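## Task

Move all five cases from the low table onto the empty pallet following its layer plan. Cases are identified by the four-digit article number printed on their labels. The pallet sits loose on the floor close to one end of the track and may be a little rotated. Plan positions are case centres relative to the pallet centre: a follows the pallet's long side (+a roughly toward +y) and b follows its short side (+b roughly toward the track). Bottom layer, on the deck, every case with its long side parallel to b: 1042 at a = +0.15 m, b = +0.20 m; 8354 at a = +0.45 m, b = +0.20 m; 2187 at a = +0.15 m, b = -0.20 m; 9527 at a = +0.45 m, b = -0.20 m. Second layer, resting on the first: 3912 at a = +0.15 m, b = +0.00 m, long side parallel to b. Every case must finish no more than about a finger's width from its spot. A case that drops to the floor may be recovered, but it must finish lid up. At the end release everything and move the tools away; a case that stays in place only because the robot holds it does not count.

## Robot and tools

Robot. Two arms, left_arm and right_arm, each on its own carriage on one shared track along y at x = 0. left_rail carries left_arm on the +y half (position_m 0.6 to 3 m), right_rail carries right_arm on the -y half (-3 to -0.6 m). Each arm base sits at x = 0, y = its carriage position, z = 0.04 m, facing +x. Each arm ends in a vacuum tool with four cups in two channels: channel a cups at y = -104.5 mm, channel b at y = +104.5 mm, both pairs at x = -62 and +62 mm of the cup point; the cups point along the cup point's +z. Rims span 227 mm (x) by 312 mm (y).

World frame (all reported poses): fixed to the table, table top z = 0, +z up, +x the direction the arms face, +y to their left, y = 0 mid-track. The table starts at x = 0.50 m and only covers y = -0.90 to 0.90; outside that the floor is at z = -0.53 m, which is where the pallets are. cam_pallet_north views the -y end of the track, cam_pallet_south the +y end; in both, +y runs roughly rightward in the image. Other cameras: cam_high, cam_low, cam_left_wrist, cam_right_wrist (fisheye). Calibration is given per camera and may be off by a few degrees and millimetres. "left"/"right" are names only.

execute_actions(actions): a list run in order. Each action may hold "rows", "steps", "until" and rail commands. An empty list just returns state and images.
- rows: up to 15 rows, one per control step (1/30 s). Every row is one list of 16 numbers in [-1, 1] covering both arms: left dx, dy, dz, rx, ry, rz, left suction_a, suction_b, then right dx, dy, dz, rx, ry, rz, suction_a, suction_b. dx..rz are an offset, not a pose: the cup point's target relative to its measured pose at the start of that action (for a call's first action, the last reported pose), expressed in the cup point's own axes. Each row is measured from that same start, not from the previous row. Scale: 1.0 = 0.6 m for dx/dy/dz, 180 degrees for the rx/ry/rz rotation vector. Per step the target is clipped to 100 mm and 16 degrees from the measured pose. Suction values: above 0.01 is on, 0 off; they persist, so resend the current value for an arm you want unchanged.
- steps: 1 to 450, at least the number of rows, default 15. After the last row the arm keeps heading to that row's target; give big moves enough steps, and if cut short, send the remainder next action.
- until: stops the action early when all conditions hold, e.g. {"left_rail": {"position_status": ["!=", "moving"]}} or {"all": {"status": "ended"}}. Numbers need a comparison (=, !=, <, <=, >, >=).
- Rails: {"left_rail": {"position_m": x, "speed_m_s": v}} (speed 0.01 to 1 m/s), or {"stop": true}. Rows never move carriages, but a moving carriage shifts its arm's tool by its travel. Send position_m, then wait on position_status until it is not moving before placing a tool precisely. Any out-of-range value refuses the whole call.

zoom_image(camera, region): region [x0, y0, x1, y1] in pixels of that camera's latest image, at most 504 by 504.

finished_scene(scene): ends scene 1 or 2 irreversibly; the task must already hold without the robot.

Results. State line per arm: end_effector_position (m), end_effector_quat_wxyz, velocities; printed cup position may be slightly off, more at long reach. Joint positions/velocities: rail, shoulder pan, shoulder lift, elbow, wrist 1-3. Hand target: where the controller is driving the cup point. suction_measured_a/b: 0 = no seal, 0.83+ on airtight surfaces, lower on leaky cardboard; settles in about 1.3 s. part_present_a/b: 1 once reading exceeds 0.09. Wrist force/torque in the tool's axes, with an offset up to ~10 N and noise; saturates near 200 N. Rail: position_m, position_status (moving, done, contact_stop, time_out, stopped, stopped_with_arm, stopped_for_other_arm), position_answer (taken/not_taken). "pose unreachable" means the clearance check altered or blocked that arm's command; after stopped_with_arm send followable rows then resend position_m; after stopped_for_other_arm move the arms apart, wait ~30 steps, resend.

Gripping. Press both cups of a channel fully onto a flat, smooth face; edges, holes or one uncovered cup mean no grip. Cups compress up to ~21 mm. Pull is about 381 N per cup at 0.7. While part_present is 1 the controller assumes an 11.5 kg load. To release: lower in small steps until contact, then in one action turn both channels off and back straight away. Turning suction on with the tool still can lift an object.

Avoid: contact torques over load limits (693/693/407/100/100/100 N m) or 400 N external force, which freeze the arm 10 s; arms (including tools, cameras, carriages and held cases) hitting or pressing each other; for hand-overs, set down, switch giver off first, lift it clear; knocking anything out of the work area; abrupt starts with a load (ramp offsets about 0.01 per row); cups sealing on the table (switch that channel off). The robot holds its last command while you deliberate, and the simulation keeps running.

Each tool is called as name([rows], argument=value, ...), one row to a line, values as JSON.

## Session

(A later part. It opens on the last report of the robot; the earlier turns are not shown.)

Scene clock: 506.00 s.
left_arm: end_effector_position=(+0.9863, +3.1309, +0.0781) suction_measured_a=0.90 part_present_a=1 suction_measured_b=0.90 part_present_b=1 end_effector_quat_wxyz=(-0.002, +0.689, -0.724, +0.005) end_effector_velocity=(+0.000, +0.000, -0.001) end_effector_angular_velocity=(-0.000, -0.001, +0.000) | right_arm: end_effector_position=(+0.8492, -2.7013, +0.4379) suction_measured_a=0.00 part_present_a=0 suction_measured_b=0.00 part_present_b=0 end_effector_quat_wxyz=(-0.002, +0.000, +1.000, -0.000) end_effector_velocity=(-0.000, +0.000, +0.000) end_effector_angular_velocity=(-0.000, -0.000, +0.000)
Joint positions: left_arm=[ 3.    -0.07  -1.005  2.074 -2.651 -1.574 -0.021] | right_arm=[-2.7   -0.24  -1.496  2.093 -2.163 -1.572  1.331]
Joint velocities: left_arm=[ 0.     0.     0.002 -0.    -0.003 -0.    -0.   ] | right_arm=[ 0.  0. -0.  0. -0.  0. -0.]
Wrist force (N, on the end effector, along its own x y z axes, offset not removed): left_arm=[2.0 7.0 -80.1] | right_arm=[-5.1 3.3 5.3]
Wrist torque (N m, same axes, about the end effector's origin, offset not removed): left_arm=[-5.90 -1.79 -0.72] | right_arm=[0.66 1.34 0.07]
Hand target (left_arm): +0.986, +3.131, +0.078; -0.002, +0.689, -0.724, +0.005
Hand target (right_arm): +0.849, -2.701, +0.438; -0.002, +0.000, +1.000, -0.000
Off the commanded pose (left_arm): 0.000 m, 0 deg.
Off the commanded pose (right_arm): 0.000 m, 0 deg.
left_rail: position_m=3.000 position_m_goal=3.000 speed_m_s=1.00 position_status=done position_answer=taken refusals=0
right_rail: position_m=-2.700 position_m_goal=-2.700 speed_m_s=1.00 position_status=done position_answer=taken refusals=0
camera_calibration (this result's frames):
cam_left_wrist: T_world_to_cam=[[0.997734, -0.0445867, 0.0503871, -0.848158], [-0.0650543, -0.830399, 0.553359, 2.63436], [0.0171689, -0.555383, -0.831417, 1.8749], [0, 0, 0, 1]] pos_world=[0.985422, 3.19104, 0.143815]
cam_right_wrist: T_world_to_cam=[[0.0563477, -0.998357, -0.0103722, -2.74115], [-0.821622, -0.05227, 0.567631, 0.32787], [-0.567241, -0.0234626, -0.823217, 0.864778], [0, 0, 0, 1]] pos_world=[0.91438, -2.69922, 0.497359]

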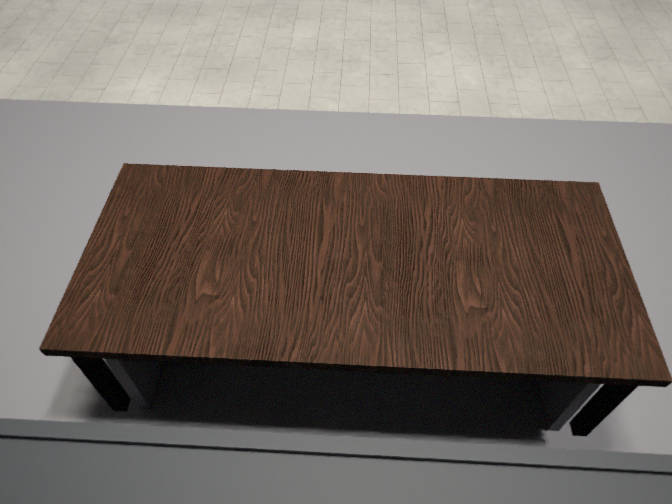

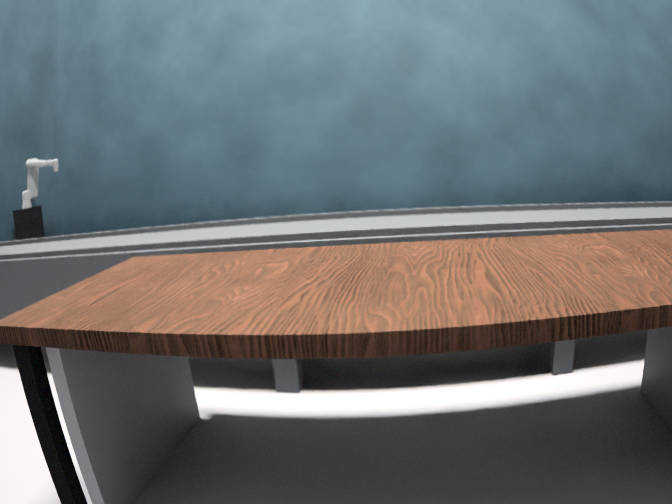

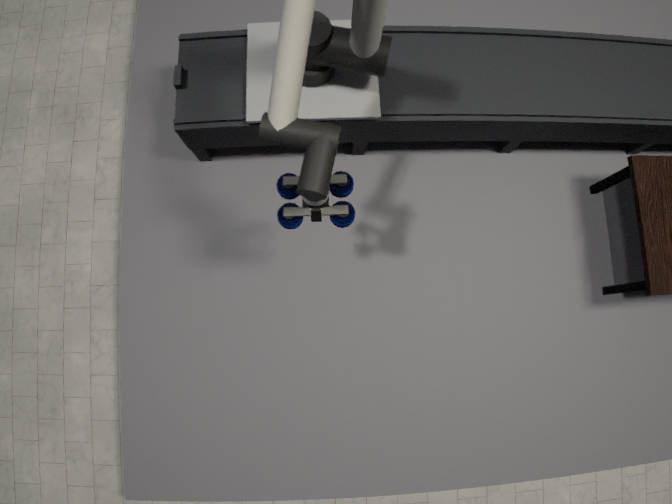

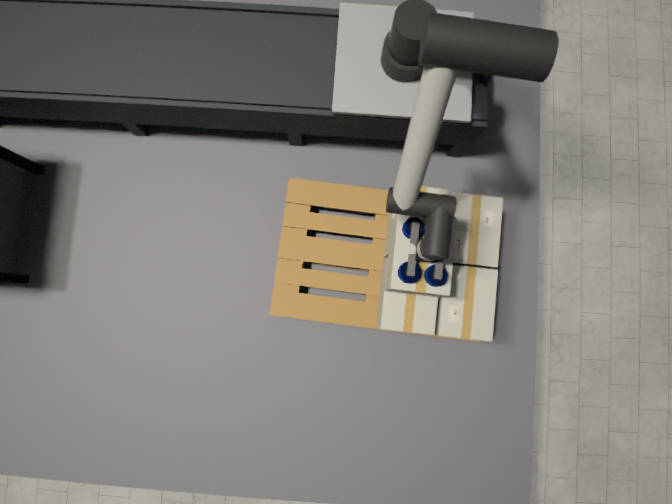

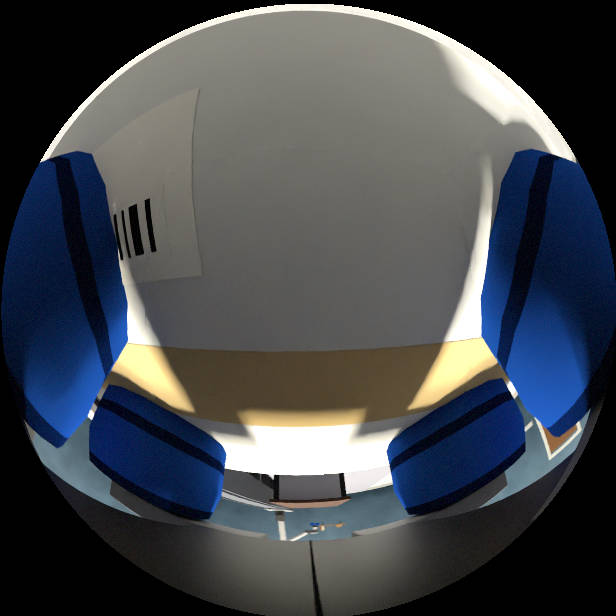

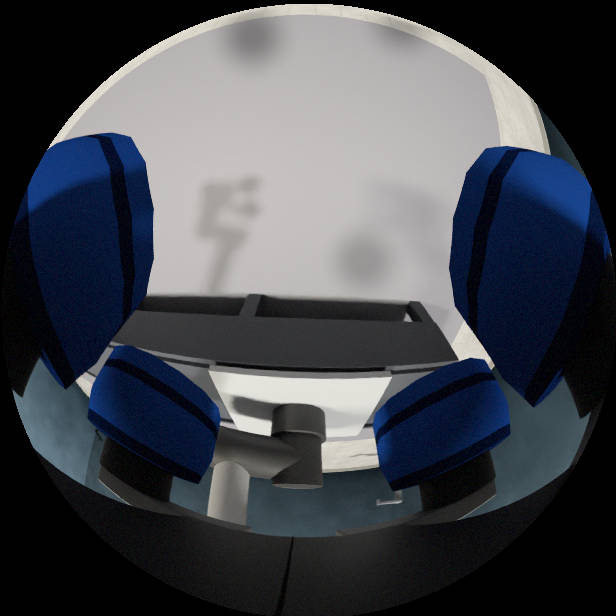

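execute_actions([
  {"rows":[[0,0,-0.001,0,0,0,0,0,0,0,0,0,0,0,0,0],[0,0,-0.002,0,0,0,0,0,0,0,0,0,0,0,0,0],[0,0,-0.004,0,0,0,0,0,0,0,0,0,0,0,0,0],[0,0,-0.007,0,0,0,0,0,0,0,0,0,0,0,0,0],[0,0,-0.01,0,0,0,0,0,0,0,0,0,0,0,0,0],[0,0,-0.014,0,0,0,0,0,0,0,0,0,0,0,0,0],[0,0,-0.018,0,0,0,0,0,0,0,0,0,0,0,0,0],[0,0,-0.023,0,0,0,0,0,0,0,0,0,0,0,0,0],[0,0,-0.028,0,0,0,0,0,0,0,0,0,0,0,0,0],[0,0,-0.034,0,0,0,0,0,0,0,0,0,0,0,0,0],[0,0,-0.042,0,0,0,0,0,0,0,0,0,0,0,0,0],[0,0,-0.055,0,0,0,0,0,0,0,0,0,0,0,0,0],[0,0,-0.075,0,0,0,0,0,0,0,0,0,0,0,0,0],[0,0,-0.1,0,0,0,0,0,0,0,0,0,0,0,0,0],[0,0,-0.2,0,0,0,0,0,0,0,0,0,0,0,0,0]],"steps":22},
  {"left_rail":{"position_m":2.3},"rows":[[0,0,-0.05,0,0,0,0,0,0,0,0,0,0,0,0,0],[0,0,-0.1,0,0,0,0,0,0,0,0,0,0,0,0,0],[0,0,-0.15,0,0,0,0,0,0,0,0,0,0,0,0,0],[0,0,-0.2,0,0,0,0,0,0,0,0,0,0,0,0,0]],"steps":50,"until":{"left_rail":{"position_status":["!=","moving"]}}},
])

zoom_image(camera="cam_pallet_south", region=[350, 175, 520, 350])

Scene clock: 518.70 s.
left_arm: end_effector_position=(+0.9839, +2.4320, +0.3096) suction_measured_a=0.01 part_present_a=0 suction_measured_b=0.01 part_present_b=0 end_effector_quat_wxyz=(-0.003, +0.689, -0.724, +0.006) end_effector_velocity=(-0.000, +0.001, +0.000) end_effector_angular_velocity=(-0.000, -0.000, +0.001) | right_arm: end_effector_position=(+0.8492, -2.7013, +0.4379) suction_measured_a=0.00 part_present_a=0 suction_measured_b=0.00 part_present_b=0 end_effector_quat_wxyz=(-0.002, +0.000, +1.000, -0.000) end_effector_velocity=(-0.000, +0.000, +0.000) end_effector_angular_velocity=(-0.000, -0.000, +0.000)
Joint positions: left_arm=[ 2.3   -0.069 -1.244  1.995 -2.333 -1.574 -0.02 ] | right_arm=[-2.7   -0.24  -1.496  2.093 -2.163 -1.572  1.331]
Joint velocities: left_arm=[ 0.     0.001 -0.    -0.    -0.    -0.    -0.   ] | right_arm=[ 0. -0. -0.  0. -0.  0. -0.]
Wrist force (N, on the end effector, along its own x y z axes, offset not removed): left_arm=[-2.7 9.0 -3.9] | right_arm=[2.3 -4.1 2.7]
Wrist torque (N m, same axes, about the end effector's origin, offset not removed): left_arm=[1.53 -0.06 0.01] | right_arm=[-0.19 0.14 -0.09]
Hand target (left_arm): +0.984, +2.432, +0.310; -0.003, +0.689, -0.724, +0.006
Hand target (right_arm): +0.849, -2.701, +0.438; -0.002, +0.000, +1.000, -0.000
Off the commanded pose (left_arm): 0.000 m, 0 deg.
Off the commanded pose (right_arm): 0.000 m, 0 deg.
left_rail: position_m=2.300 position_m_goal=2.300 speed_m_s=1.00 position_status=done position_answer=taken refusals=0
right_rail: position_m=-2.700 position_m_goal=-2.700 speed_m_s=1.00 position_status=done position_answer=taken refusals=0
camera_calibration (this result's frames):
cam_left_wrist: T_world_to_cam=[[0.997641, -0.0446329, 0.0521628, -0.888902], [-0.0660814, -0.83028, 0.553415, 1.92644], [0.0186093, -0.555556, -0.831271, 1.67824], [0, 0, 0, 1]] pos_world=[0.982877, 2.49217, 0.375313]
cam_right_wrist: T_world_to_cam=[[0.0563476, -0.998357, -0.0103724, -2.74115], [-0.821622, -0.05227, 0.567631, 0.32787], [-0.567241, -0.0234625, -0.823217, 0.864779], [0, 0, 0, 1]] pos_world=[0.914381, -2.69922, 0.497359]

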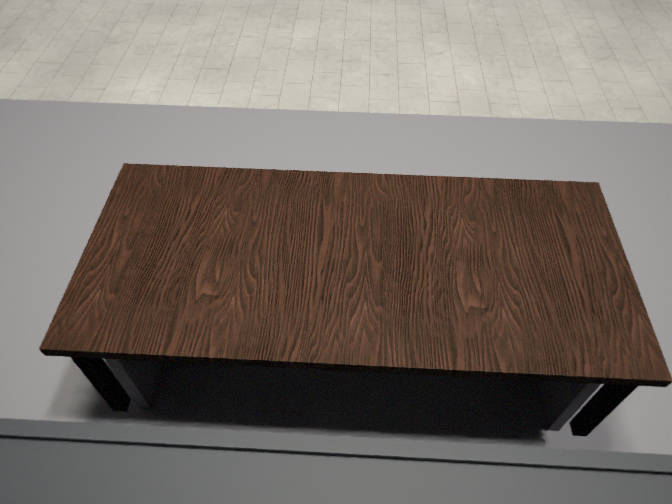

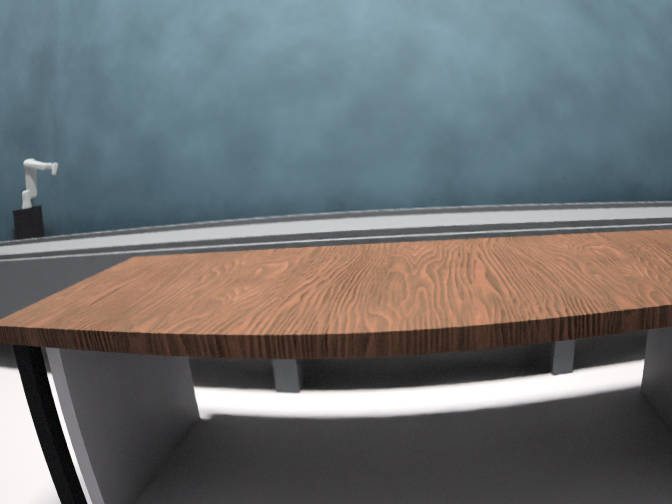

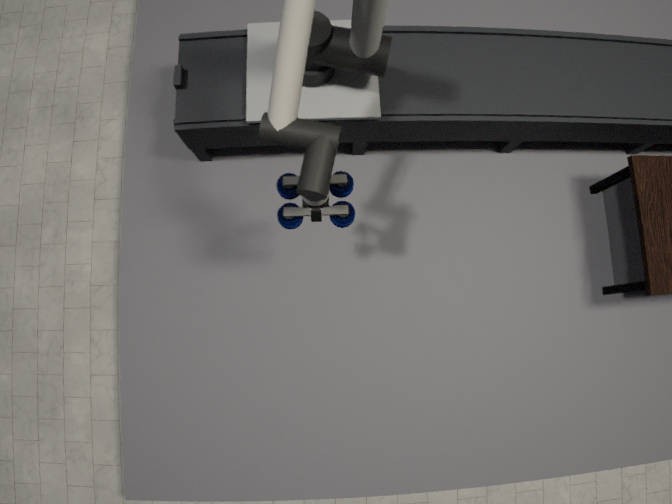

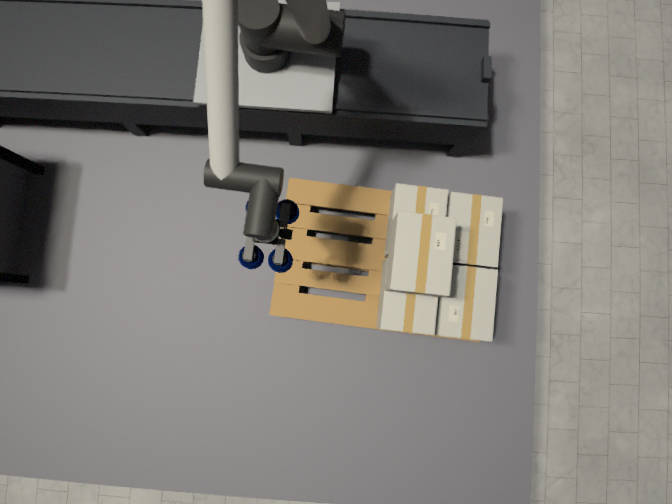

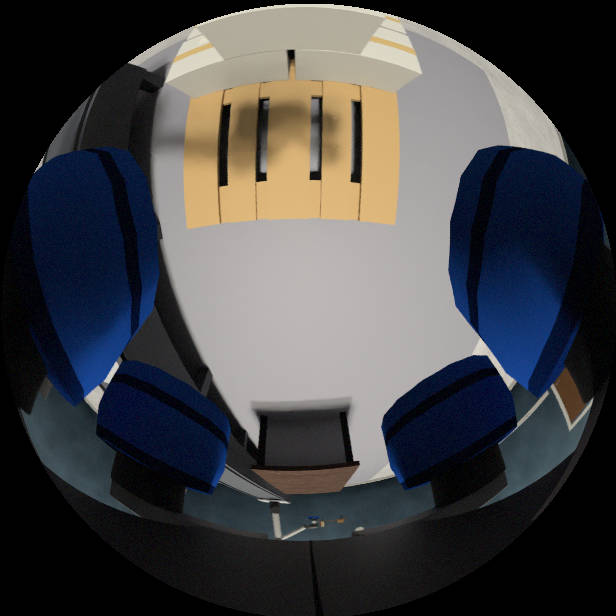

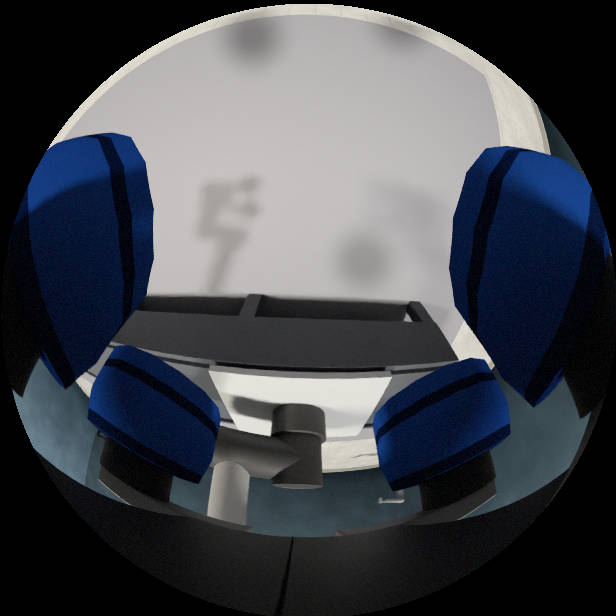

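Region (350, 175, 520, 350) of cam_pallet_south's 672x504 image, scaled by 2.880, with more detail than that image has; it fills the left 490 columns of this view, and the rest is white.

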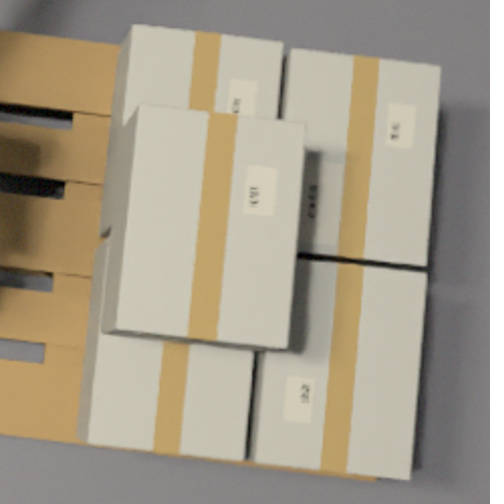

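finished_scene(scene=2)

The scene is finished: the task was done.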